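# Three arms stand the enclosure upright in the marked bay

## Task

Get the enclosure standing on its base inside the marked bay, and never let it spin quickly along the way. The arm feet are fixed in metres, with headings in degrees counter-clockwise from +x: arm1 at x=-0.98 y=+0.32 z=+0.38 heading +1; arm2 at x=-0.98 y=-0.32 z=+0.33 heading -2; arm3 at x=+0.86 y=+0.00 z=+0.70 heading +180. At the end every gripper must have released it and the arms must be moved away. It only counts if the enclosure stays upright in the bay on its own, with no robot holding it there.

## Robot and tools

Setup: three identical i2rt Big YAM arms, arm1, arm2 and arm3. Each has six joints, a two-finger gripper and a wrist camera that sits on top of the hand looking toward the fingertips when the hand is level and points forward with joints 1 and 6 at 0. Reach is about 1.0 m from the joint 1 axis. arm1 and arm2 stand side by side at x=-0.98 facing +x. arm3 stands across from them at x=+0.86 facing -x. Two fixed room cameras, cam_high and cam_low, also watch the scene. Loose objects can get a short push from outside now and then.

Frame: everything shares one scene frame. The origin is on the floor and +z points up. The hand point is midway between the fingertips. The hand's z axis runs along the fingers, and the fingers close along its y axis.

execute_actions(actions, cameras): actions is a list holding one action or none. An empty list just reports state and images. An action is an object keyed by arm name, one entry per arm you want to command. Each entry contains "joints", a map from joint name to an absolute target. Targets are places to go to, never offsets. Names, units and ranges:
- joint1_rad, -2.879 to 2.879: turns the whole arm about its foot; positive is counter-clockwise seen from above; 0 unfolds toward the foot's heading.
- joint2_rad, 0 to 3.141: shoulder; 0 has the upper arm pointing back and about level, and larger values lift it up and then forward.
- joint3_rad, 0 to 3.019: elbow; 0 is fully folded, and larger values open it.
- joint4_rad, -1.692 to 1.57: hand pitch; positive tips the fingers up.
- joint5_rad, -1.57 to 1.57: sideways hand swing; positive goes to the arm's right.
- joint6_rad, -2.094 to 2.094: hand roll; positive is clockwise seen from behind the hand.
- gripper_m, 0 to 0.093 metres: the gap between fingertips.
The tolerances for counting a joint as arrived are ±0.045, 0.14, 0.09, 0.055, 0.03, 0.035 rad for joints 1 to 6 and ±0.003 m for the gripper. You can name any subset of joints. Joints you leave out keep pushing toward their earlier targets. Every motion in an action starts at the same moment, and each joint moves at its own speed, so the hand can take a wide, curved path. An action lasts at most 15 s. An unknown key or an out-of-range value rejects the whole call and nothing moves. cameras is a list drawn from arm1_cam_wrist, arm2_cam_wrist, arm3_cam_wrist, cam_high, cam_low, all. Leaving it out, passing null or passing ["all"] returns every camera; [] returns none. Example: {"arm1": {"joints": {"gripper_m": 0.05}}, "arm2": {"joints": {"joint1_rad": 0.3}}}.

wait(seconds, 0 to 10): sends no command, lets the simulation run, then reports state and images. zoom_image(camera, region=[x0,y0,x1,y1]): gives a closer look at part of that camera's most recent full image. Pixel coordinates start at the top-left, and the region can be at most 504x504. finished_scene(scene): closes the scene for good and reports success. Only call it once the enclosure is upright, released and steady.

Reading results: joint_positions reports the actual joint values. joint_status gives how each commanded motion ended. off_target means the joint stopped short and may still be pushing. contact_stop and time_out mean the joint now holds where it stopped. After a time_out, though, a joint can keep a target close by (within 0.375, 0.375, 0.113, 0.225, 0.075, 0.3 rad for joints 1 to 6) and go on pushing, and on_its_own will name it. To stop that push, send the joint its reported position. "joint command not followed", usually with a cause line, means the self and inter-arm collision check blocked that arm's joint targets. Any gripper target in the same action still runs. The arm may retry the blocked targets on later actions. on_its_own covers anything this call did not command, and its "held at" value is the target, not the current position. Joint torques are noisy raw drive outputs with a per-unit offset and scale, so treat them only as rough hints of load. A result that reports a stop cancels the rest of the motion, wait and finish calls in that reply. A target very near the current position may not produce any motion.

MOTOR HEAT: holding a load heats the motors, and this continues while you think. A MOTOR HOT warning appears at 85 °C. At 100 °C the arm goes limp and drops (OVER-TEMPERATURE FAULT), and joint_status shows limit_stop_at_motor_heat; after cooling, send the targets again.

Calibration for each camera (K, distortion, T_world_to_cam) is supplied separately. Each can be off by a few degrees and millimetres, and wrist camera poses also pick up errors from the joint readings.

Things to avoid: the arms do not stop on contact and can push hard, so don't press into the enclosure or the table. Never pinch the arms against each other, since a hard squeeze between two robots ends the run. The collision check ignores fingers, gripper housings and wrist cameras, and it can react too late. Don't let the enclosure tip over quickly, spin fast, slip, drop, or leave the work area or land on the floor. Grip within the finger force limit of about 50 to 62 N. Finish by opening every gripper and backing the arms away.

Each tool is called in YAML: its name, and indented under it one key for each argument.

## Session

execute_actions:
  actions: []

Scene clock: 0.00 s.
Joint torques (N m, as the arm reports them, + toward a larger angle): no reading
Motor temperatures (°C, as the motors report them): arm1=[28 29 28 26 28 26] | arm2=[27 28 27 25 26 28] | arm3=[27 26 29 25 26 25]
arm1.joint_positions: joint1_rad=+0.249 joint2_rad=+0.618 joint3_rad=+1.349 joint4_rad=-1.160 joint5_rad=-0.303 joint6_rad=+0.255 gripper_m=+0.094
arm1.joint_status: not commanded
arm1.hand: x=-0.7520 y=+0.4354 z=+0.9461 quat_wxyz=(-0.484, +0.086, -0.831, -0.260) (m; scene frame)
arm2.joint_positions: joint1_rad=+0.186 joint2_rad=+0.500 joint3_rad=+1.396 joint4_rad=-1.285 joint5_rad=+0.122 joint6_rad=-0.418 gripper_m=+0.094
arm2.joint_status: not commanded
arm2.hand: x=-0.7883 y=-0.3093 z=+0.9076 quat_wxyz=(-0.541, +0.202, -0.807, +0.127) (m; scene frame)
arm3.joint_positions: joint1_rad=+0.053 joint2_rad=+0.454 joint3_rad=+1.406 joint4_rad=-1.325 joint5_rad=+0.171 joint6_rad=+0.151 gripper_m=+0.094
arm3.joint_status: not commanded
arm3.hand: x=+0.6931 y=+0.0186 z=+1.2783 quat_wxyz=(+0.013, -0.821, +0.086, +0.565) (m; scene frame)
pictures: arm1_cam_wrist, arm2_cam_wrist, arm3_cam_wrist, cam_high, cam_low
camera_calibration (this result's frames):
arm1_cam_wrist: T_world_to_cam=[[0.404547, -0.845667, -0.348123, 1.00976], [-0.860532, -0.223155, -0.457915, -0.113305], [0.309559, 0.484819, -0.818, 0.91657], [0, 0, 0, 1]] pos_world=[-0.789731, 0.384268, 1.04939]
arm2_cam_wrist: T_world_to_cam=[[0.207776, -0.884751, 0.417186, -0.487986], [-0.806512, -0.396283, -0.438745, -0.35676], [0.553504, -0.245305, -0.795901, 1.20346], [0, 0, 0, 1]] pos_world=[-0.852457, -0.277911, 1.00489]
arm3_cam_wrist: T_world_to_cam=[[0.138982, 0.988138, -0.0653223, -0.0339075], [0.8242, -0.151987, -0.545522, 0.135673], [-0.548979, 0.0219793, -0.835547, 1.56868], [0, 0, 0, 1]] pos_world=[0.754062, 0.0196474, 1.3825]
Images, in order (width x height): arm1_cam_wrist 504x504, arm2_cam_wrist 504x504, arm3_cam_wrist 504x504, cam_high 896x504, cam_low 896x504.

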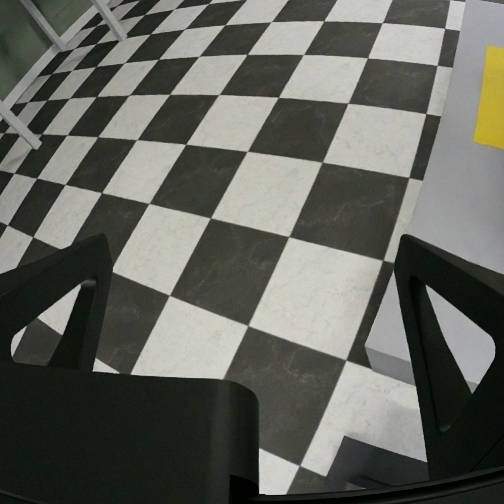

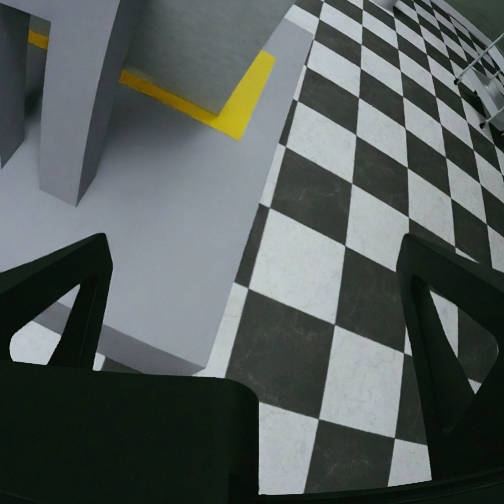

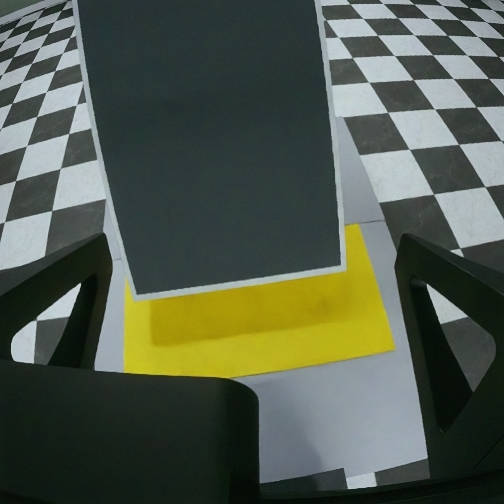

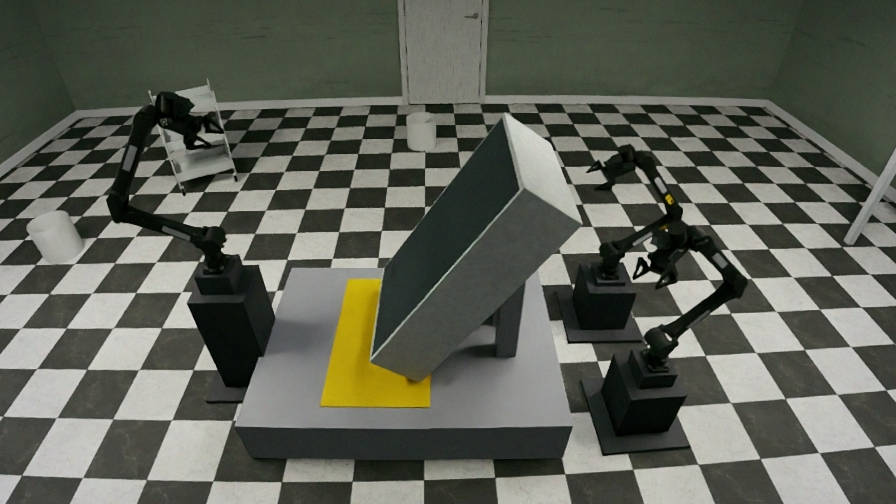

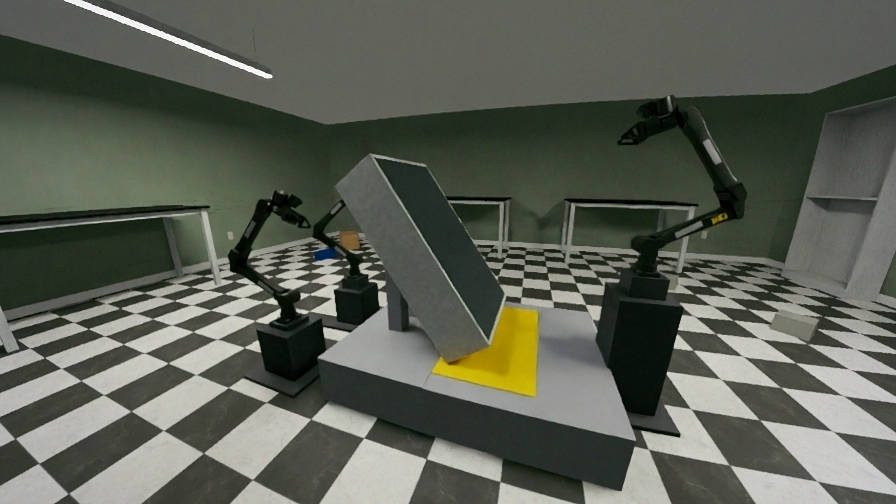

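zoom_image:
  camera: "cam_high"
  region: [340, 100, 620, 420]

zoom_image:
  camera: "cam_low"
  region: [310, 140, 560, 400]

Region (340, 100, 620, 420) of cam_high's 896x504 image, scaled by 1.575, with more detail than that image has; it fills the left 441 columns of this view, and the rest is white.

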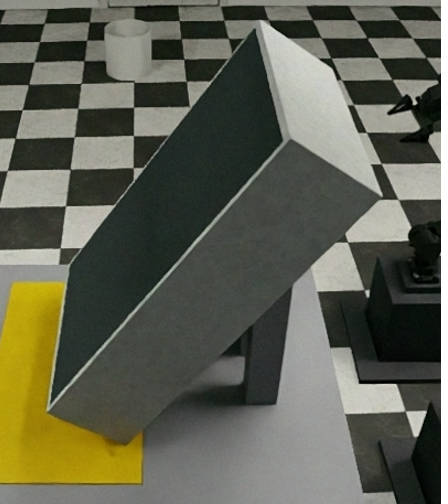

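Region (310, 140, 560, 400) of cam_low's 896x504 image, scaled by 1.938, with more detail than that image has; it fills the left 485 columns of this view, and the rest is white.

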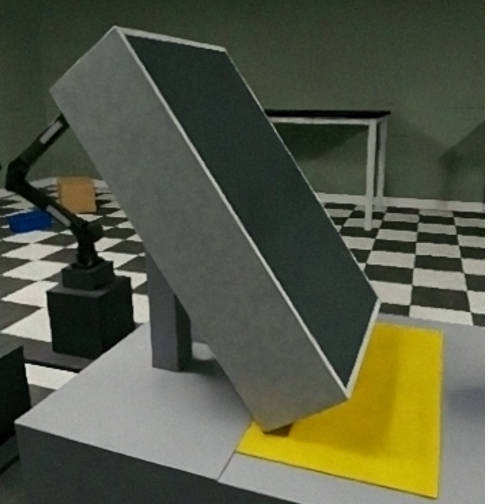

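execute_actions:
  actions:
    - {"arm1": {"joints": {"joint1_rad": -0.185, "joint2_rad": 0.97, "joint3_rad": 1.04, "joint4_rad": 0.34, "joint5_rad": 0, "joint6_rad": 0, "gripper_m": 0}}, "arm2": {"joints": {"joint1_rad": 0.22, "joint2_rad": 0.96, "joint3_rad": 1.14, "joint4_rad": 0.34, "joint5_rad": 0, "joint6_rad": 0, "gripper_m": 0}}, "arm3": {"joints": {"joint1_rad": 0, "joint2_rad": 1.92, "joint3_rad": 1.88, "joint4_rad": 0.02, "joint5_rad": 0, "joint6_rad": 0, "gripper_m": 0}}}

Scene clock: 3.43 s.
Joint torques (N m, as the arm reports them, + toward a larger angle): arm1=[ 1.63 -4.54 10.74  2.91  0.12 -0.11] | arm2=[-1.28 -3.39 12.52  2.21  0.01  0.08] | arm3=[ -1.32 -20.88  11.91   3.41  -0.14  -0.07]
Motor temperatures (°C, as the motors report them): arm1=[28 29 29 26 28 26] | arm2=[27 28 28 25 26 28] | arm3=[27 26 30 25 26 25]
arm1.joint_positions: joint1_rad=-0.184 joint2_rad=+0.970 joint3_rad=+1.002 joint4_rad=+0.314 joint5_rad=-0.003 joint6_rad=+0.007 gripper_m=+0.000
arm1.joint_status: all done
arm1.hand: x=-0.5129 y=+0.2408 z=+0.9619 quat_wxyz=(-0.816, -0.049, -0.572, +0.064) (m; scene frame)
arm2.joint_positions: joint1_rad=+0.213 joint2_rad=+0.965 joint3_rad=+1.103 joint4_rad=+0.318 joint5_rad=+0.002 joint6_rad=-0.009 gripper_m=+0.000
arm2.joint_status: all done
arm2.hand: x=-0.5217 y=-0.2352 z=+0.9690 quat_wxyz=(-0.844, +0.051, -0.530, -0.069) (m; scene frame)
arm3.joint_positions: joint1_rad=+0.012 joint2_rad=+1.911 joint3_rad=+1.859 joint4_rad=+0.007 joint5_rad=+0.005 joint6_rad=+0.009 gripper_m=+0.000
arm3.joint_status: all done
arm3.hand: x=+0.0152 y=-0.0141 z=+1.1296 quat_wxyz=(-0.006, -0.724, -0.002, +0.690) (m; scene frame)
pictures: arm1_cam_wrist, arm2_cam_wrist, arm3_cam_wrist, cam_high, cam_low
camera_calibration (this result's frames):
arm1_cam_wrist: T_world_to_cam=[[-0.154106, -0.988051, 0.00246325, 0.164501], [-0.274225, 0.0403755, -0.960817, 0.777171], [0.949237, -0.148743, -0.277171, 0.910244], [0, 0, 0, 1]] pos_world=[-0.625567, 0.266549, 0.998607]
arm2_cam_wrist: T_world_to_cam=[[0.186449, -0.982166, 0.0242225, -0.156698], [-0.166557, -0.0558971, -0.984446, 0.857284], [0.968243, 0.179515, -0.174009, 0.836613], [0, 0, 0, 1]] pos_world=[-0.638042, -0.256168, 0.993324]
arm3_cam_wrist: T_world_to_cam=[[-0.0246987, 0.999657, 0.00866134, 0.00200381], [0.621118, 0.0221337, -0.783404, 0.882608], [-0.783328, -0.0139693, -0.621452, 0.834218], [0, 0, 0, 1]] pos_world=[0.105312, -0.00988504, 1.20985]
Images, in order (width x height): arm1_cam_wrist 504x504, arm2_cam_wrist 504x504, arm3_cam_wrist 504x504, cam_high 896x504, cam_low 896x504.

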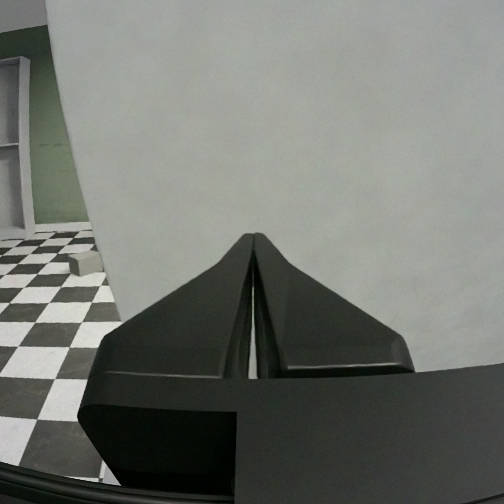

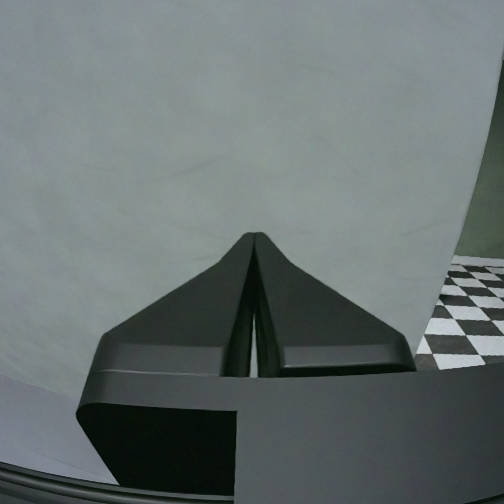

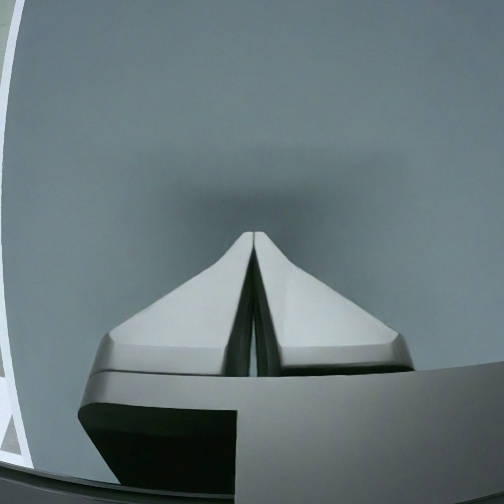

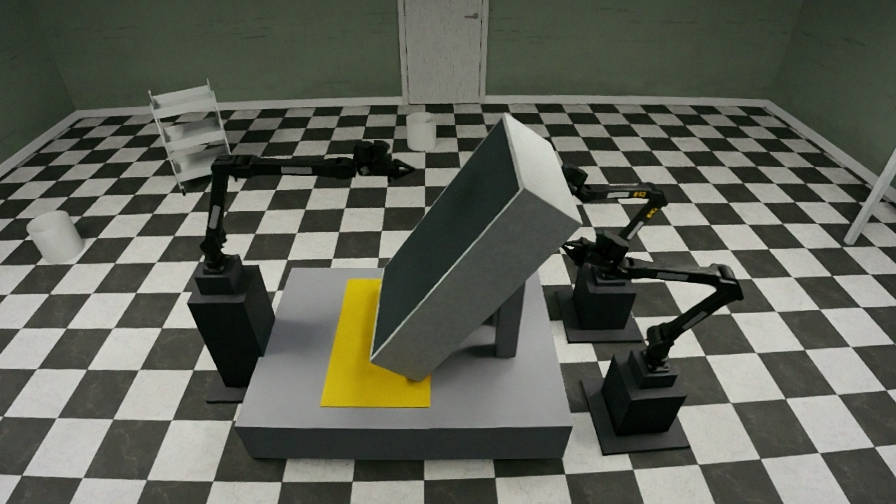

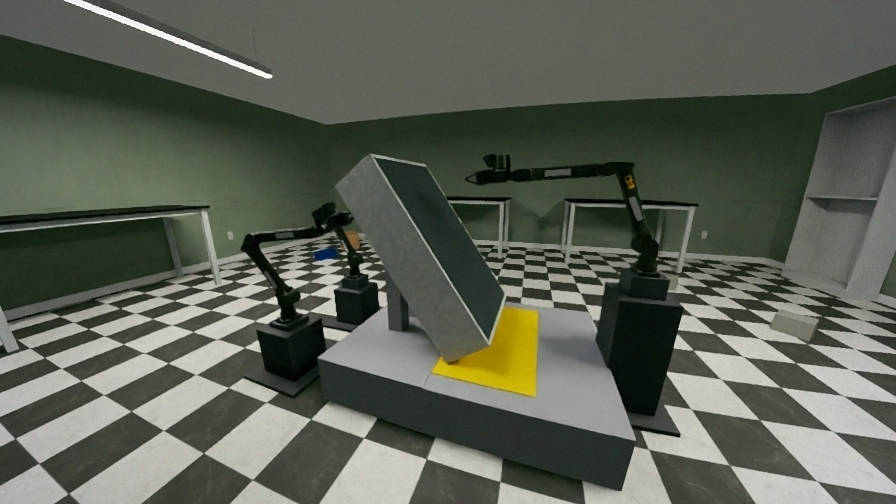

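execute_actions:
  actions:
    - {"arm1": {"joints": {"joint2_rad": 1.09, "joint3_rad": 1.14}}, "arm2": {"joints": {"joint2_rad": 1.075, "joint3_rad": 1.23}}}
  cameras: ["cam_low"]

Scene clock: 4.47 s.
Joint torques (N m, as the arm reports them, + toward a larger angle): arm1=[ 1.47 -2.66 13.5   2.59  0.01 -0.1 ] | arm2=[-1.45  1.02 14.77  1.95  0.04  0.09] | arm3=[ -1.33 -20.45  11.86   3.42  -0.14  -0.07]
Motor temperatures (°C, as the motors report them): arm1=[28 29 30 26 28 26] | arm2=[27 28 29 25 26 28] | arm3=[27 27 30 25 26 25]
arm1.joint_positions: joint1_rad=-0.184 joint2_rad=+1.045 joint3_rad=+1.060 joint4_rad=+0.323 joint5_rad=-0.001 joint6_rad=+0.006 gripper_m=+0.000
arm1.joint_status: all done
arm1.hand: x=-0.4855 y=+0.2358 z=+0.9640 quat_wxyz=(-0.813, -0.050, -0.576, +0.065) (m; scene frame)
arm2.joint_positions: joint1_rad=+0.213 joint2_rad=+1.019 joint3_rad=+1.162 joint4_rad=+0.327 joint5_rad=+0.001 joint6_rad=-0.009 gripper_m=+0.000
arm2.joint_status: all done
arm2.hand: x=-0.5048 y=-0.2320 z=+0.9826 quat_wxyz=(-0.848, +0.051, -0.524, -0.070) (m; scene frame)
arm3.joint_positions: joint1_rad=+0.012 joint2_rad=+1.911 joint3_rad=+1.859 joint4_rad=+0.007 joint5_rad=+0.005 joint6_rad=+0.009 gripper_m=+0.000
arm3.joint_status: not commanded
arm3.hand: x=+0.0152 y=-0.0141 z=+1.1296 quat_wxyz=(-0.006, -0.724, -0.002, +0.690) (m; scene frame)
pictures: cam_low
Images, in order (width x height): cam_low 896x504.

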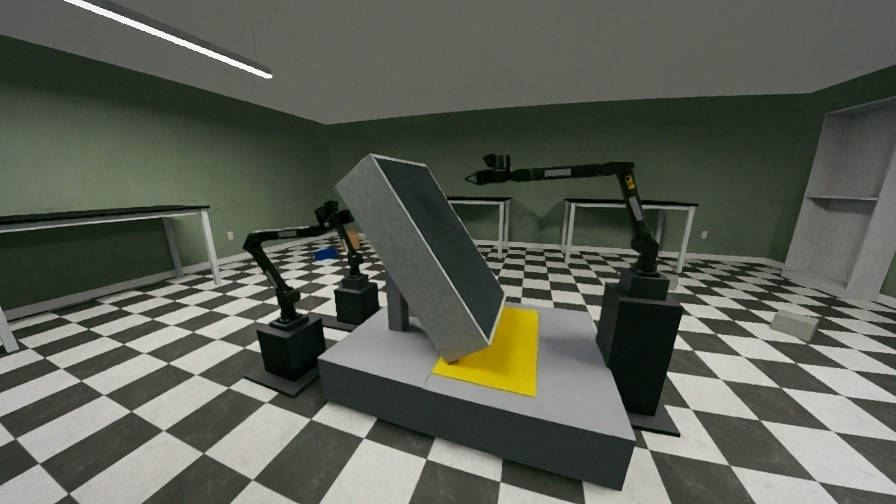

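execute_actions:
  actions:
    - {"arm1": {"joints": {"joint2_rad": 1.21, "joint3_rad": 1.26}}, "arm2": {"joints": {"joint2_rad": 1.19, "joint3_rad": 1.345}}}
  cameras: []

execute_actions:
  actions:
    - {"arm1": {"joints": {"joint2_rad": 1.33, "joint3_rad": 1.39}}, "arm2": {"joints": {"joint2_rad": 1.31, "joint3_rad": 1.465}}}
  cameras: ["cam_low", "cam_high"]

Scene clock: 5.60 s.
Joint torques (N m, as the arm reports them, + toward a larger angle): arm1=[ 1.56 -3.5  13.24  2.23  0.26 -0.08] | arm2=[-1.43 -0.99 13.9   1.56 -0.22  0.09] | arm3=[ -1.33 -20.08  12.     3.42  -0.14  -0.07]
Motor temperatures (°C, as the motors report them): arm1=[28 29 31 26 28 26] | arm2=[27 28 30 25 26 28] | arm3=[27 27 31 26 26 25]
arm1.joint_positions: joint1_rad=-0.180 joint2_rad=+1.156 joint3_rad=+1.183 joint4_rad=+0.330 joint5_rad=-0.006 joint6_rad=+0.006 gripper_m=+0.000
arm1.joint_status: all done
arm1.hand: x=-0.4463 y=+0.2323 z=+0.9849 quat_wxyz=(-0.819, -0.045, -0.569, +0.063) (m; scene frame)
arm2.joint_positions: joint1_rad=+0.206 joint2_rad=+1.132 joint3_rad=+1.287 joint4_rad=+0.337 joint5_rad=+0.007 joint6_rad=-0.008 gripper_m=+0.000
arm2.joint_status: all done
arm2.hand: x=-0.4662 y=-0.2295 z=+1.0047 quat_wxyz=(-0.853, +0.045, -0.515, -0.066) (m; scene frame)
arm3.joint_positions: joint1_rad=+0.012 joint2_rad=+1.911 joint3_rad=+1.859 joint4_rad=+0.007 joint5_rad=+0.005 joint6_rad=+0.009 gripper_m=+0.000
arm3.joint_status: not commanded
arm3.hand: x=+0.0152 y=-0.0141 z=+1.1296 quat_wxyz=(-0.006, -0.724, -0.002, +0.690) (m; scene frame)
pictures: none
No camera images: the call's "cameras" was empty. Leave "cameras" out to get every camera's image.

Scene clock: 6.53 s.
Joint torques (N m, as the arm reports them, + toward a larger angle): arm1=[ 1.17 -5.78 12.5   2.08  0.16 -0.08] | arm2=[-1.19 -4.84 12.53  1.51 -0.03  0.09] | arm3=[ -1.34 -20.23  11.99   3.44  -0.14  -0.07]
Motor temperatures (°C, as the motors report them): arm1=[28 29 31 26 28 26] | arm2=[27 28 31 25 26 28] | arm3=[27 27 31 26 26 25]
arm1.joint_positions: joint1_rad=-0.176 joint2_rad=+1.284 joint3_rad=+1.323 joint4_rad=+0.332 joint5_rad=-0.004 joint6_rad=+0.006 gripper_m=+0.000
arm1.joint_status: all done
arm1.hand: x=-0.3996 y=+0.2265 z=+1.0017 quat_wxyz=(-0.823, -0.045, -0.563, +0.062) (m; scene frame)
arm2.joint_positions: joint1_rad=+0.211 joint2_rad=+1.275 joint3_rad=+1.423 joint4_rad=+0.338 joint5_rad=+0.003 joint6_rad=-0.007 gripper_m=+0.000
arm2.joint_status: all done
arm2.hand: x=-0.4126 y=-0.2167 z=+1.0111 quat_wxyz=(-0.852, +0.048, -0.517, -0.069) (m; scene frame)
arm3.joint_positions: joint1_rad=+0.012 joint2_rad=+1.911 joint3_rad=+1.859 joint4_rad=+0.007 joint5_rad=+0.005 joint6_rad=+0.009 gripper_m=+0.000
arm3.joint_status: not commanded
arm3.hand: x=+0.0152 y=-0.0141 z=+1.1296 quat_wxyz=(-0.006, -0.724, -0.002, +0.690) (m; scene frame)
pictures: cam_high, cam_low
Images, in order (width x height): cam_high 896x504, cam_low 896x504.

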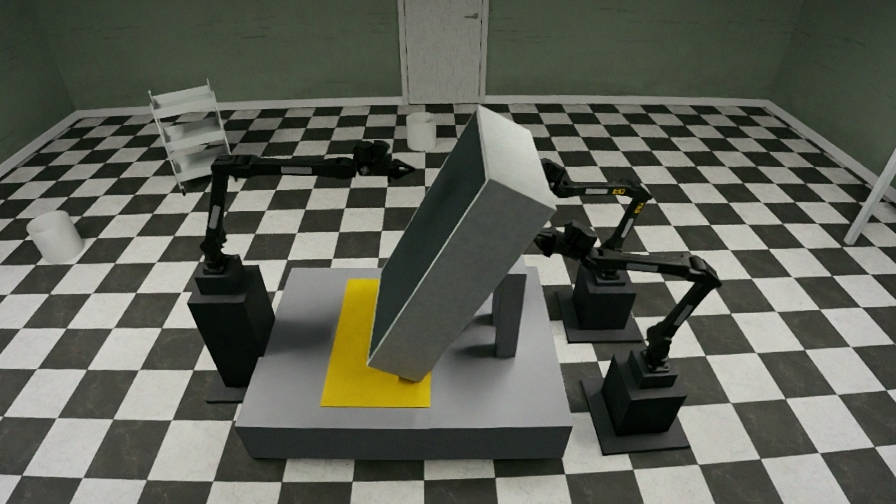

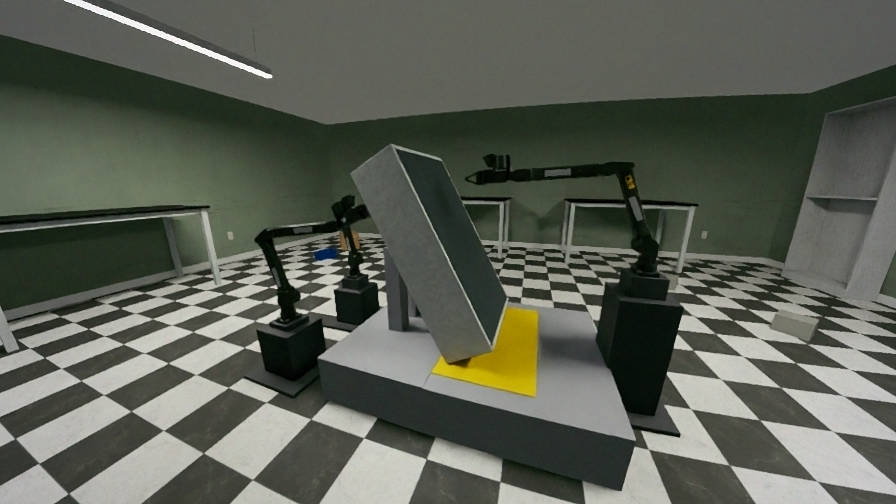

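execute_actions:
  actions:
    - {"arm1": {"joints": {"joint2_rad": 1.45, "joint3_rad": 1.51}}, "arm2": {"joints": {"joint2_rad": 1.43, "joint3_rad": 1.585}}}
  cameras: []

execute_actions:
  actions:
    - {"arm1": {"joints": {"joint2_rad": 1.57, "joint3_rad": 1.63}}, "arm2": {"joints": {"joint2_rad": 1.55, "joint3_rad": 1.705}}}
  cameras: ["cam_low", "arm3_cam_wrist"]

Scene clock: 7.93 s.
Joint torques (N m, as the arm reports them, + toward a larger angle): arm1=[ 0.95 -8.24 11.99  1.97  0.13 -0.09] | arm2=[-2.32 -7.6  12.46  1.65  0.06  0.08] | arm3=[ -1.33 -20.22  11.98   3.43  -0.14  -0.07]
Motor temperatures (°C, as the motors report them): arm1=[28 29 32 26 28 26] | arm2=[27 28 32 25 26 28] | arm3=[27 27 31 26 26 25]
arm1.joint_positions: joint1_rad=-0.176 joint2_rad=+1.411 joint3_rad=+1.452 joint4_rad=+0.334 joint5_rad=-0.003 joint6_rad=+0.006 gripper_m=+0.000
arm1.joint_status: all done
arm1.hand: x=-0.3518 y=+0.2187 z=+1.0053 quat_wxyz=(-0.824, -0.045, -0.561, +0.062) (m; scene frame)
arm2.joint_positions: joint1_rad=+0.213 joint2_rad=+1.405 joint3_rad=+1.545 joint4_rad=+0.338 joint5_rad=+0.001 joint6_rad=-0.007 gripper_m=+0.000
arm2.joint_status: all done
arm2.hand: x=-0.3621 y=-0.2063 z=+1.0078 quat_wxyz=(-0.849, +0.050, -0.521, -0.070) (m; scene frame)
arm3.joint_positions: joint1_rad=+0.012 joint2_rad=+1.911 joint3_rad=+1.859 joint4_rad=+0.007 joint5_rad=+0.005 joint6_rad=+0.009 gripper_m=+0.000
arm3.joint_status: not commanded
arm3.hand: x=+0.0152 y=-0.0141 z=+1.1296 quat_wxyz=(-0.006, -0.724, -0.002, +0.690) (m; scene frame)
pictures: none
No camera images: the call's "cameras" was empty. Leave "cameras" out to get every camera's image.

Scene clock: 8.90 s.
Joint torques (N m, as the arm reports them, + toward a larger angle): arm1=[  1.08 -11.72  11.62   2.03   0.08  -0.09] | arm2=[ -1.64 -12.    12.53   1.46   0.08   0.09] | arm3=[ -1.33 -20.17  11.98   3.42  -0.14  -0.07]
Motor temperatures (°C, as the motors report them): arm1=[28 29 33 26 28 26] | arm2=[27 28 32 25 26 28] | arm3=[27 27 32 26 26 25]
arm1.joint_positions: joint1_rad=-0.177 joint2_rad=+1.550 joint3_rad=+1.577 joint4_rad=+0.334 joint5_rad=-0.002 joint6_rad=+0.006 gripper_m=+0.000
arm1.joint_status: all done
arm1.hand: x=-0.2980 y=+0.2092 z=+0.9922 quat_wxyz=(-0.820, -0.046, -0.567, +0.063) (m; scene frame)
arm2.joint_positions: joint1_rad=+0.213 joint2_rad=+1.543 joint3_rad=+1.664 joint4_rad=+0.338 joint5_rad=+0.000 joint6_rad=-0.007 gripper_m=+0.000
arm2.joint_status: all done
arm2.hand: x=-0.3074 y=-0.1962 z=+0.9921 quat_wxyz=(-0.844, +0.051, -0.529, -0.070) (m; scene frame)
arm3.joint_positions: joint1_rad=+0.012 joint2_rad=+1.911 joint3_rad=+1.859 joint4_rad=+0.007 joint5_rad=+0.005 joint6_rad=+0.009 gripper_m=+0.000
arm3.joint_status: not commanded
arm3.hand: x=+0.0152 y=-0.0141 z=+1.1296 quat_wxyz=(-0.006, -0.724, -0.002, +0.690) (m; scene frame)
pictures: arm3_cam_wrist, cam_low
camera_calibration (this result's frames):
arm3_cam_wrist: T_world_to_cam=[[-0.0246987, 0.999657, 0.00866134, 0.00200381], [0.621118, 0.0221337, -0.783404, 0.882608], [-0.783328, -0.0139693, -0.621452, 0.834218], [0, 0, 0, 1]] pos_world=[0.105312, -0.00988504, 1.20985]
Images, in order (width x height): arm3_cam_wrist 504x504, cam_low 896x504.

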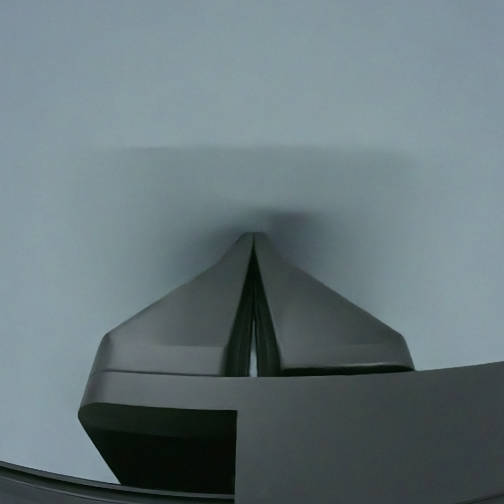

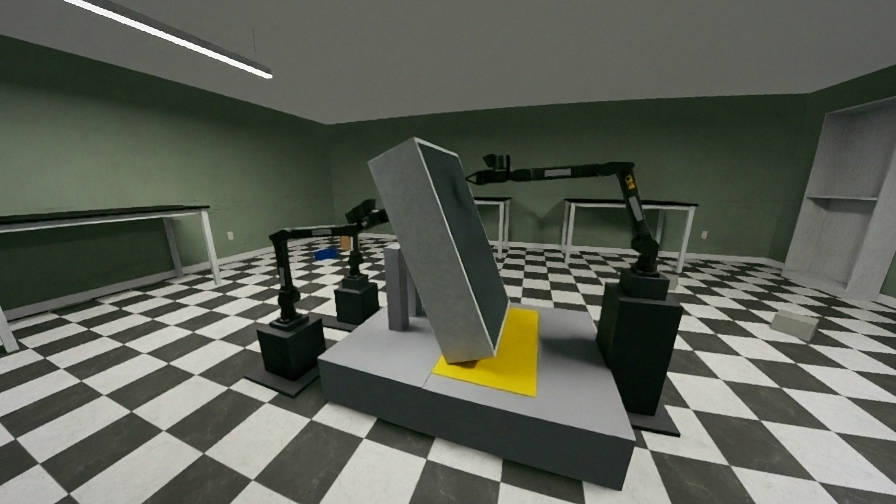

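execute_actions:
  actions:
    - {"arm1": {"joints": {"joint2_rad": 1.68, "joint3_rad": 1.75}}, "arm2": {"joints": {"joint2_rad": 1.66, "joint3_rad": 1.825}}}
  cameras: ["cam_low", "arm3_cam_wrist"]

Scene clock: 11.27 s.
Joint torques (N m, as the arm reports them, + toward a larger angle): arm1=[  0.94 -15.51  12.31   2.25   0.12  -0.09] | arm2=[ -1.51 -13.96  13.36   1.62   0.04   0.11] | arm3=[ -1.31 -20.22  11.99   3.43  -0.14  -0.07]
Motor temperatures (°C, as the motors report them): arm1=[28 29 33 26 28 26] | arm2=[27 28 33 25 26 28] | arm3=[27 28 32 26 26 25]
arm1.joint_positions: joint1_rad=-0.177 joint2_rad=+1.679 joint3_rad=+1.689 joint4_rad=+0.330 joint5_rad=-0.003 joint6_rad=+0.005 gripper_m=+0.000
arm1.joint_status: all done
arm1.hand: x=-0.2481 y=+0.2012 z=+0.9692 quat_wxyz=(-0.814, -0.046, -0.576, +0.062) (m; scene frame)
arm2.joint_positions: joint1_rad=+0.213 joint2_rad=+1.658 joint3_rad=+1.776 joint4_rad=+0.338 joint5_rad=+0.002 joint6_rad=-0.007 gripper_m=+0.000
arm2.joint_status: all done
arm2.hand: x=-0.2647 y=-0.1891 z=+0.9814 quat_wxyz=(-0.844, +0.051, -0.530, -0.070) (m; scene frame)
arm3.joint_positions: joint1_rad=+0.012 joint2_rad=+1.911 joint3_rad=+1.859 joint4_rad=+0.007 joint5_rad=+0.005 joint6_rad=+0.009 gripper_m=+0.000
arm3.joint_status: not commanded
arm3.hand: x=+0.0152 y=-0.0141 z=+1.1296 quat_wxyz=(-0.006, -0.724, -0.002, +0.690) (m; scene frame)
pictures: arm3_cam_wrist, cam_low
camera_calibration (this result's frames):
arm3_cam_wrist: T_world_to_cam=[[-0.0246987, 0.999657, 0.00866134, 0.00200381], [0.621118, 0.0221337, -0.783404, 0.882608], [-0.783328, -0.0139693, -0.621452, 0.834218], [0, 0, 0, 1]] pos_world=[0.105312, -0.00988504, 1.20985]
Images, in order (width x height): arm3_cam_wrist 504x504, cam_low 896x504.

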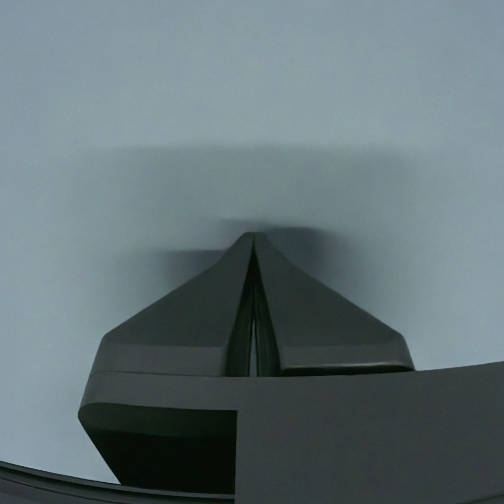

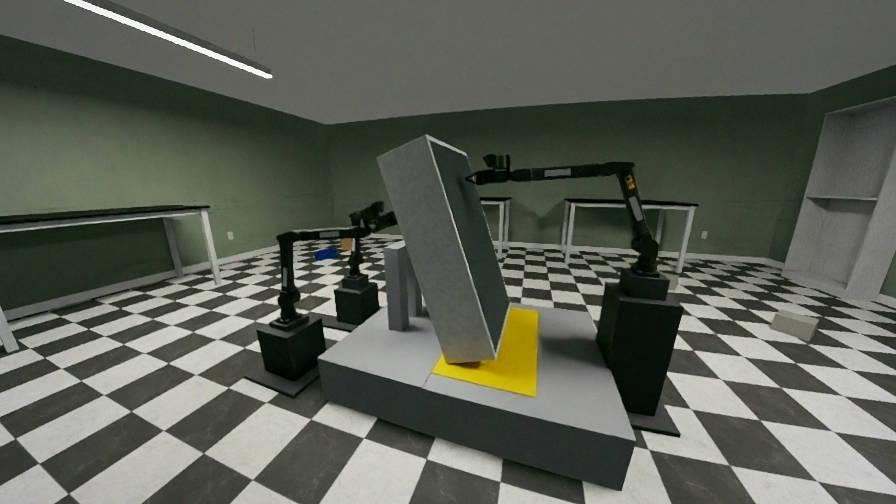

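execute_actions:
  actions:
    - {"arm1": {"joints": {"joint2_rad": 1.77, "joint3_rad": 1.86}}, "arm2": {"joints": {"joint2_rad": 1.76, "joint3_rad": 1.935}}, "arm3": {"joints": {"joint2_rad": 1.88, "joint3_rad": 1.82}}}
  cameras: ["cam_low", "arm3_cam_wrist"]

Scene clock: 12.47 s.
Joint torques (N m, as the arm reports them, + toward a larger angle): arm1=[  1.1  -15.56  12.84   2.2    0.17  -0.08] | arm2=[ -1.87 -14.82  13.25   1.61   0.02   0.09] | arm3=[ -1.59 -18.68   9.77   3.46  -0.1   -0.07]
Motor temperatures (°C, as the motors report them): arm1=[28 30 34 26 28 26] | arm2=[27 28 34 25 26 28] | arm3=[27 28 32 26 26 25]
arm1.joint_positions: joint1_rad=-0.177 joint2_rad=+1.765 joint3_rad=+1.789 joint4_rad=+0.330 joint5_rad=-0.004 joint6_rad=+0.005 gripper_m=+0.000
arm1.joint_status: all done
arm1.hand: x=-0.2189 y=+0.1963 z=+0.9680 quat_wxyz=(-0.818, -0.046, -0.570, +0.063) (m; scene frame)
arm2.joint_positions: joint1_rad=+0.213 joint2_rad=+1.755 joint3_rad=+1.883 joint4_rad=+0.337 joint5_rad=+0.002 joint6_rad=-0.007 gripper_m=+0.000
arm2.joint_status: all done
arm2.hand: x=-0.2312 y=-0.1829 z=+0.9754 quat_wxyz=(-0.846, +0.050, -0.526, -0.070) (m; scene frame)
arm3.joint_positions: joint1_rad=+0.012 joint2_rad=+1.860 joint3_rad=+1.826 joint4_rad=+0.007 joint5_rad=+0.003 joint6_rad=+0.009 gripper_m=+0.000
arm3.joint_status: all done
arm3.hand: x=+0.0319 y=-0.0142 z=+1.1497 quat_wxyz=(-0.007, -0.718, -0.003, +0.696) (m; scene frame)
pictures: arm3_cam_wrist, cam_low
camera_calibration (this result's frames):
arm3_cam_wrist: T_world_to_cam=[[-0.0265105, 0.99961, 0.00874061, 0.00232506], [0.607543, 0.0230548, -0.793952, 0.900532], [-0.793845, -0.0157377, -0.607917, 0.844504], [0, 0, 0, 1]] pos_world=[0.123355, -0.00979519, 1.22835]
Images, in order (width x height): arm3_cam_wrist 504x504, cam_low 896x504.

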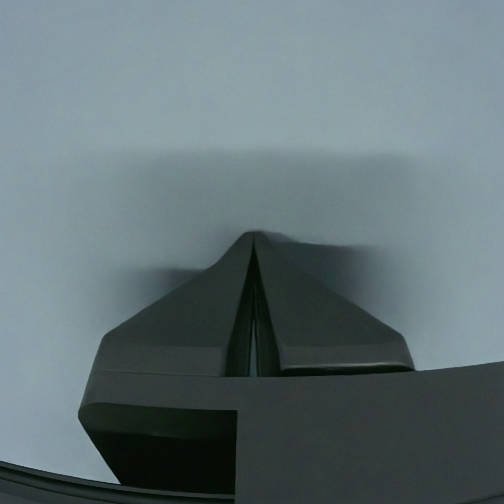

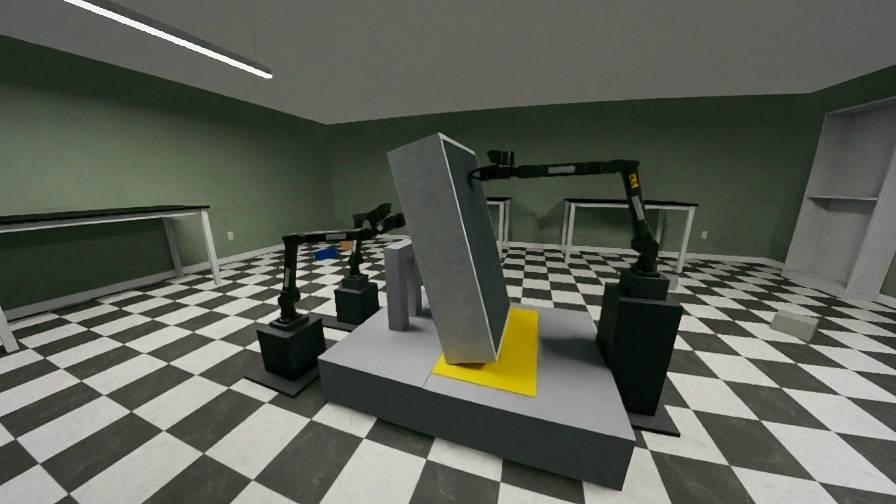

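execute_actions:
  actions:
    - {"arm1": {"joints": {"joint2_rad": 1.86, "joint3_rad": 1.97}}, "arm2": {"joints": {"joint2_rad": 1.85, "joint3_rad": 2.045}}, "arm3": {"joints": {"joint2_rad": 1.80, "joint3_rad": 1.72}}}
  cameras: ["cam_low", "arm3_cam_wrist"]

Scene clock: 13.67 s.
Joint torques (N m, as the arm reports them, + toward a larger angle): arm1=[  0.98 -17.3   12.64   2.14   0.15  -0.08] | arm2=[ -1.94 -14.49  13.63   1.65   0.04   0.07] | arm3=[ -1.39 -17.58   9.98   3.41  -0.04  -0.07]
Motor temperatures (°C, as the motors report them): arm1=[28 30 35 26 28 26] | arm2=[27 29 35 25 26 28] | arm3=[27 28 32 26 26 25]
arm1.joint_positions: joint1_rad=-0.177 joint2_rad=+1.852 joint3_rad=+1.901 joint4_rad=+0.331 joint5_rad=-0.004 joint6_rad=+0.005 gripper_m=+0.000
arm1.joint_status: all done
arm1.hand: x=-0.1914 y=+0.1919 z=+0.9704 quat_wxyz=(-0.826, -0.045, -0.559, +0.063) (m; scene frame)
arm2.joint_positions: joint1_rad=+0.213 joint2_rad=+1.839 joint3_rad=+1.993 joint4_rad=+0.338 joint5_rad=+0.002 joint6_rad=-0.007 gripper_m=+0.000
arm2.joint_status: all done
arm2.hand: x=-0.2061 y=-0.1784 z=+0.9776 quat_wxyz=(-0.853, +0.049, -0.515, -0.071) (m; scene frame)
arm3.joint_positions: joint1_rad=+0.012 joint2_rad=+1.773 joint3_rad=+1.725 joint4_rad=+0.008 joint5_rad=+0.001 joint6_rad=+0.009 gripper_m=+0.000
arm3.joint_status: all done
arm3.hand: x=+0.0627 y=-0.0139 z=+1.1549 quat_wxyz=(-0.007, -0.723, -0.003, +0.691) (m; scene frame)
pictures: arm3_cam_wrist, cam_low
camera_calibration (this result's frames):
arm3_cam_wrist: T_world_to_cam=[[-0.0277257, 0.999579, 0.00855595, 0.00308921], [0.618065, 0.0238693, -0.785765, 0.875828], [-0.785638, -0.0164977, -0.618466, 0.88379], [0, 0, 0, 1]] pos_world=[0.153107, -0.00941276, 1.23476]
Images, in order (width x height): arm3_cam_wrist 504x504, cam_low 896x504.

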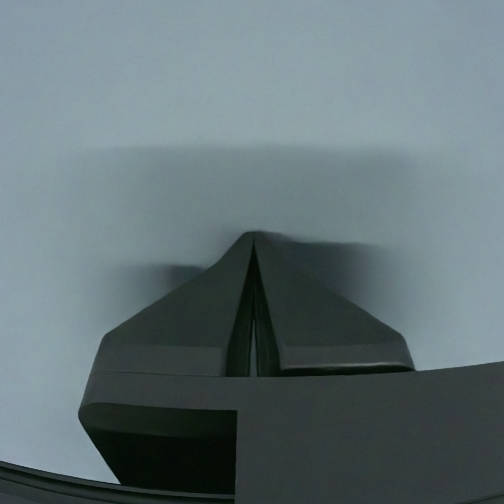

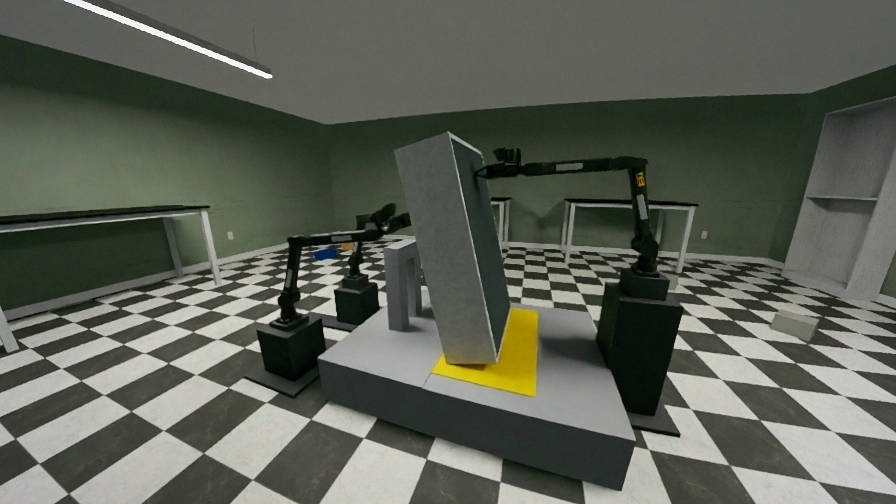

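execute_actions:
  actions:
    - {"arm1": {"joints": {"joint2_rad": 1.93, "joint3_rad": 2.06}}, "arm2": {"joints": {"joint2_rad": 1.92, "joint3_rad": 2.135}}, "arm3": {"joints": {"joint2_rad": 1.725, "joint3_rad": 1.63}}}
  cameras: ["cam_low"]

execute_actions:
  actions:
    - {"arm3": {"joints": {"joint2_rad": 1.645, "joint3_rad": 1.54}}}
  cameras: ["cam_low"]

Scene clock: 14.77 s.
Joint torques (N m, as the arm reports them, + toward a larger angle): arm1=[  1.14 -17.78  12.68   2.18   0.15  -0.09] | arm2=[ -1.59 -16.06  13.53   1.51   0.     0.08] | arm3=[ -1.35 -14.91  11.15   3.37   0.05  -0.07]
Motor temperatures (°C, as the motors report them): arm1=[28 30 35 26 28 26] | arm2=[27 29 35 25 26 28] | arm3=[27 28 32 26 26 25]
arm1.joint_positions: joint1_rad=-0.177 joint2_rad=+1.921 joint3_rad=+1.989 joint4_rad=+0.331 joint5_rad=-0.004 joint6_rad=+0.005 gripper_m=+0.000
arm1.joint_status: all done
arm1.hand: x=-0.1701 y=+0.1884 z=+0.9686 quat_wxyz=(-0.831, -0.044, -0.551, +0.064) (m; scene frame)
arm2.joint_positions: joint1_rad=+0.213 joint2_rad=+1.910 joint3_rad=+2.081 joint4_rad=+0.338 joint5_rad=+0.002 joint6_rad=-0.007 gripper_m=+0.000
arm2.joint_status: all done
arm2.hand: x=-0.1855 y=-0.1747 z=+0.9752 quat_wxyz=(-0.857, +0.049, -0.507, -0.071) (m; scene frame)
arm3.joint_positions: joint1_rad=+0.012 joint2_rad=+1.685 joint3_rad=+1.618 joint4_rad=+0.007 joint5_rad=-0.001 joint6_rad=+0.009 gripper_m=+0.000
arm3.joint_status: all done
arm3.hand: x=+0.0952 y=-0.0138 z=+1.1543 quat_wxyz=(-0.008, -0.729, -0.004, +0.684) (m; scene frame)
pictures: cam_low
Images, in order (width x height): cam_low 896x504.

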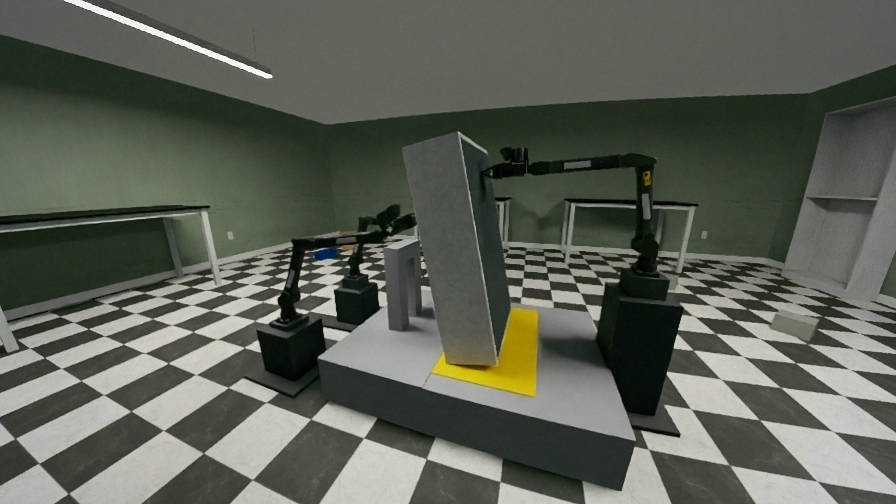

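Scene clock: 15.77 s.
Joint torques (N m, as the arm reports them, + toward a larger angle): arm1=[  1.03 -17.52  12.88   2.14   0.17  -0.1 ] | arm2=[ -1.6  -16.28  13.63   1.35   0.02   0.06] | arm3=[ -1.29 -12.49  13.09   4.47   0.28  -0.07]
Motor temperatures (°C, as the motors report them): arm1=[28 30 35 26 28 26] | arm2=[27 29 35 25 26 28] | arm3=[27 28 33 26 26 25]
arm1.joint_positions: joint1_rad=-0.177 joint2_rad=+1.921 joint3_rad=+1.989 joint4_rad=+0.331 joint5_rad=-0.004 joint6_rad=+0.005 gripper_m=+0.000
arm1.joint_status: not commanded
arm1.hand: x=-0.1701 y=+0.1884 z=+0.9686 quat_wxyz=(-0.831, -0.044, -0.551, +0.064) (m; scene frame)
arm2.joint_positions: joint1_rad=+0.213 joint2_rad=+1.910 joint3_rad=+2.081 joint4_rad=+0.338 joint5_rad=+0.002 joint6_rad=-0.007 gripper_m=+0.000
arm2.joint_status: not commanded
arm2.hand: x=-0.1855 y=-0.1747 z=+0.9752 quat_wxyz=(-0.857, +0.049, -0.507, -0.071) (m; scene frame)
arm3.joint_positions: joint1_rad=+0.012 joint2_rad=+1.588 joint3_rad=+1.505 joint4_rad=-0.015 joint5_rad=-0.008 joint6_rad=+0.009 gripper_m=+0.000
arm3.joint_status: all done
arm3.hand: x=+0.1329 y=-0.0144 z=+1.1483 quat_wxyz=(-0.010, -0.742, -0.007, +0.670) (m; scene frame)
pictures: cam_low
Images, in order (width x height): cam_low 896x504.

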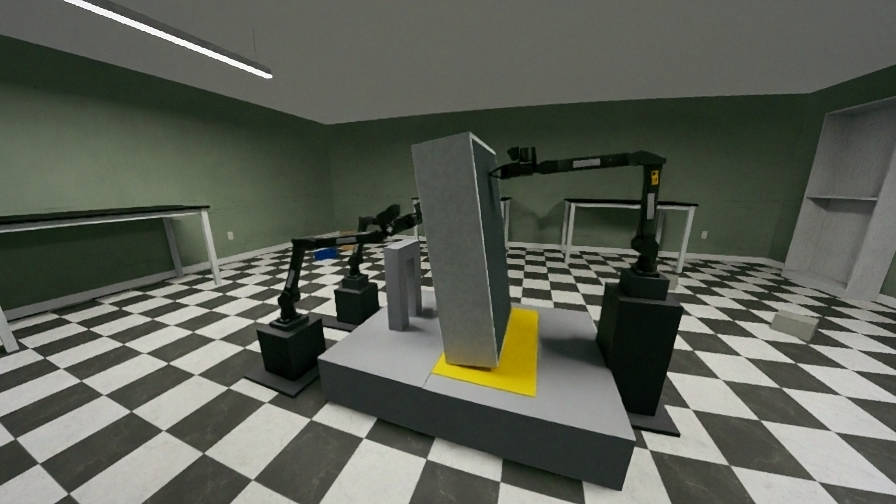

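execute_actions:
  actions:
    - {"arm1": {"joints": {"joint2_rad": 1.72, "joint3_rad": 1.85}}, "arm2": {"joints": {"joint2_rad": 1.72, "joint3_rad": 1.93}}, "arm3": {"joints": {"joint2_rad": 1.565, "joint3_rad": 1.44}}}
  cameras: []

execute_actions:
  actions:
    - {"arm1": {"joints": {"joint2_rad": 1.52, "joint3_rad": 1.67}}, "arm2": {"joints": {"joint2_rad": 1.52, "joint3_rad": 1.75}}, "arm3": {"joints": {"joint2_rad": 1.485, "joint3_rad": 1.34}}}
  cameras: ["cam_low"]

Scene clock: 17.13 s.
Joint torques (N m, as the arm reports them, + toward a larger angle): arm1=[  1.05 -15.11   8.18   2.06   0.16  -0.09] | arm2=[ -1.98 -14.13   9.63   1.34   0.03   0.08] | arm3=[ -1.54 -10.11  14.29   4.93   0.39  -0.07]
Motor temperatures (°C, as the motors report them): arm1=[28 30 35 26 28 26] | arm2=[27 29 35 25 26 28] | arm3=[27 28 33 26 26 25]
arm1.joint_positions: joint1_rad=-0.177 joint2_rad=+1.715 joint3_rad=+1.850 joint4_rad=+0.331 joint5_rad=-0.004 joint6_rad=+0.005 gripper_m=+0.000
arm1.joint_status: all done
arm1.hand: x=-0.2510 y=+0.2015 z=+1.0423 quat_wxyz=(-0.849, -0.042, -0.523, +0.065) (m; scene frame)
arm2.joint_positions: joint1_rad=+0.213 joint2_rad=+1.716 joint3_rad=+1.922 joint4_rad=+0.338 joint5_rad=+0.002 joint6_rad=-0.007 gripper_m=+0.000
arm2.joint_status: all done
arm2.hand: x=-0.2587 y=-0.1875 z=+1.0268 quat_wxyz=(-0.866, +0.047, -0.492, -0.072) (m; scene frame)
arm3.joint_positions: joint1_rad=+0.015 joint2_rad=+1.492 joint3_rad=+1.392 joint4_rad=-0.024 joint5_rad=-0.011 joint6_rad=+0.009 gripper_m=+0.000
arm3.joint_status: all done
arm3.hand: x=+0.1708 y=-0.0159 z=+1.1415 quat_wxyz=(-0.012, -0.750, -0.009, +0.661) (m; scene frame)
pictures: none
No camera images: the call's "cameras" was empty. Leave "cameras" out to get every camera's image.

Scene clock: 18.30 s.
Joint torques (N m, as the arm reports them, + toward a larger angle): arm1=[  1.1  -12.18   8.52   2.02   0.15  -0.09] | arm2=[ -1.67 -10.72  10.04   1.44   0.02   0.03] | arm3=[-1.93 -6.8  15.04  5.64  0.49 -0.07]
Motor temperatures (°C, as the motors report them): arm1=[28 30 35 26 28 26] | arm2=[27 29 35 25 26 28] | arm3=[27 28 34 26 26 25]
arm1.joint_positions: joint1_rad=-0.177 joint2_rad=+1.516 joint3_rad=+1.666 joint4_rad=+0.331 joint5_rad=-0.004 joint6_rad=+0.005 gripper_m=+0.000
arm1.joint_status: all done
arm1.hand: x=-0.3268 y=+0.2138 z=+1.0675 quat_wxyz=(-0.853, -0.041, -0.517, +0.065) (m; scene frame)
arm2.joint_positions: joint1_rad=+0.213 joint2_rad=+1.512 joint3_rad=+1.739 joint4_rad=+0.338 joint5_rad=+0.002 joint6_rad=-0.007 gripper_m=+0.000
arm2.joint_status: all done
arm2.hand: x=-0.3380 y=-0.2016 z=+1.0566 quat_wxyz=(-0.871, +0.046, -0.483, -0.072) (m; scene frame)
arm3.joint_positions: joint1_rad=+0.018 joint2_rad=+1.392 joint3_rad=+1.280 joint4_rad=-0.035 joint5_rad=-0.015 joint6_rad=+0.008 gripper_m=+0.000
arm3.joint_status: all done
arm3.hand: x=+0.2103 y=-0.0177 z=+1.1327 quat_wxyz=(-0.014, -0.758, -0.011, +0.652) (m; scene frame)
pictures: cam_low
Images, in order (width x height): cam_low 896x504.

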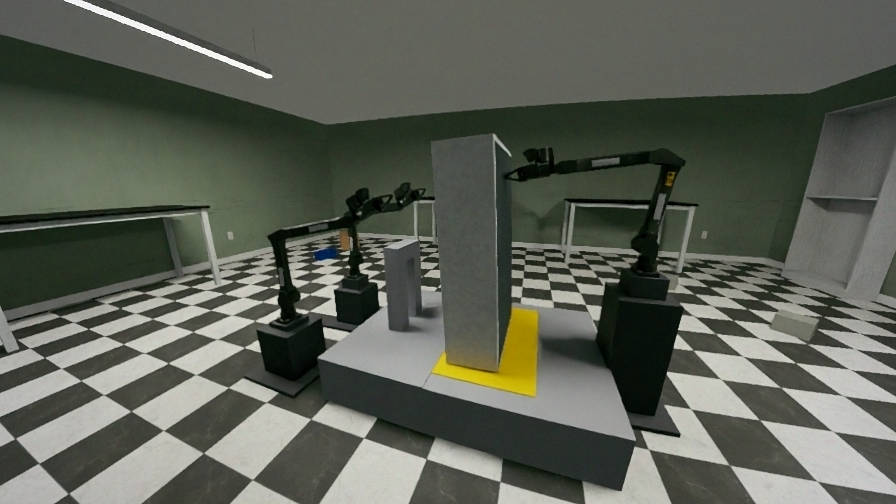

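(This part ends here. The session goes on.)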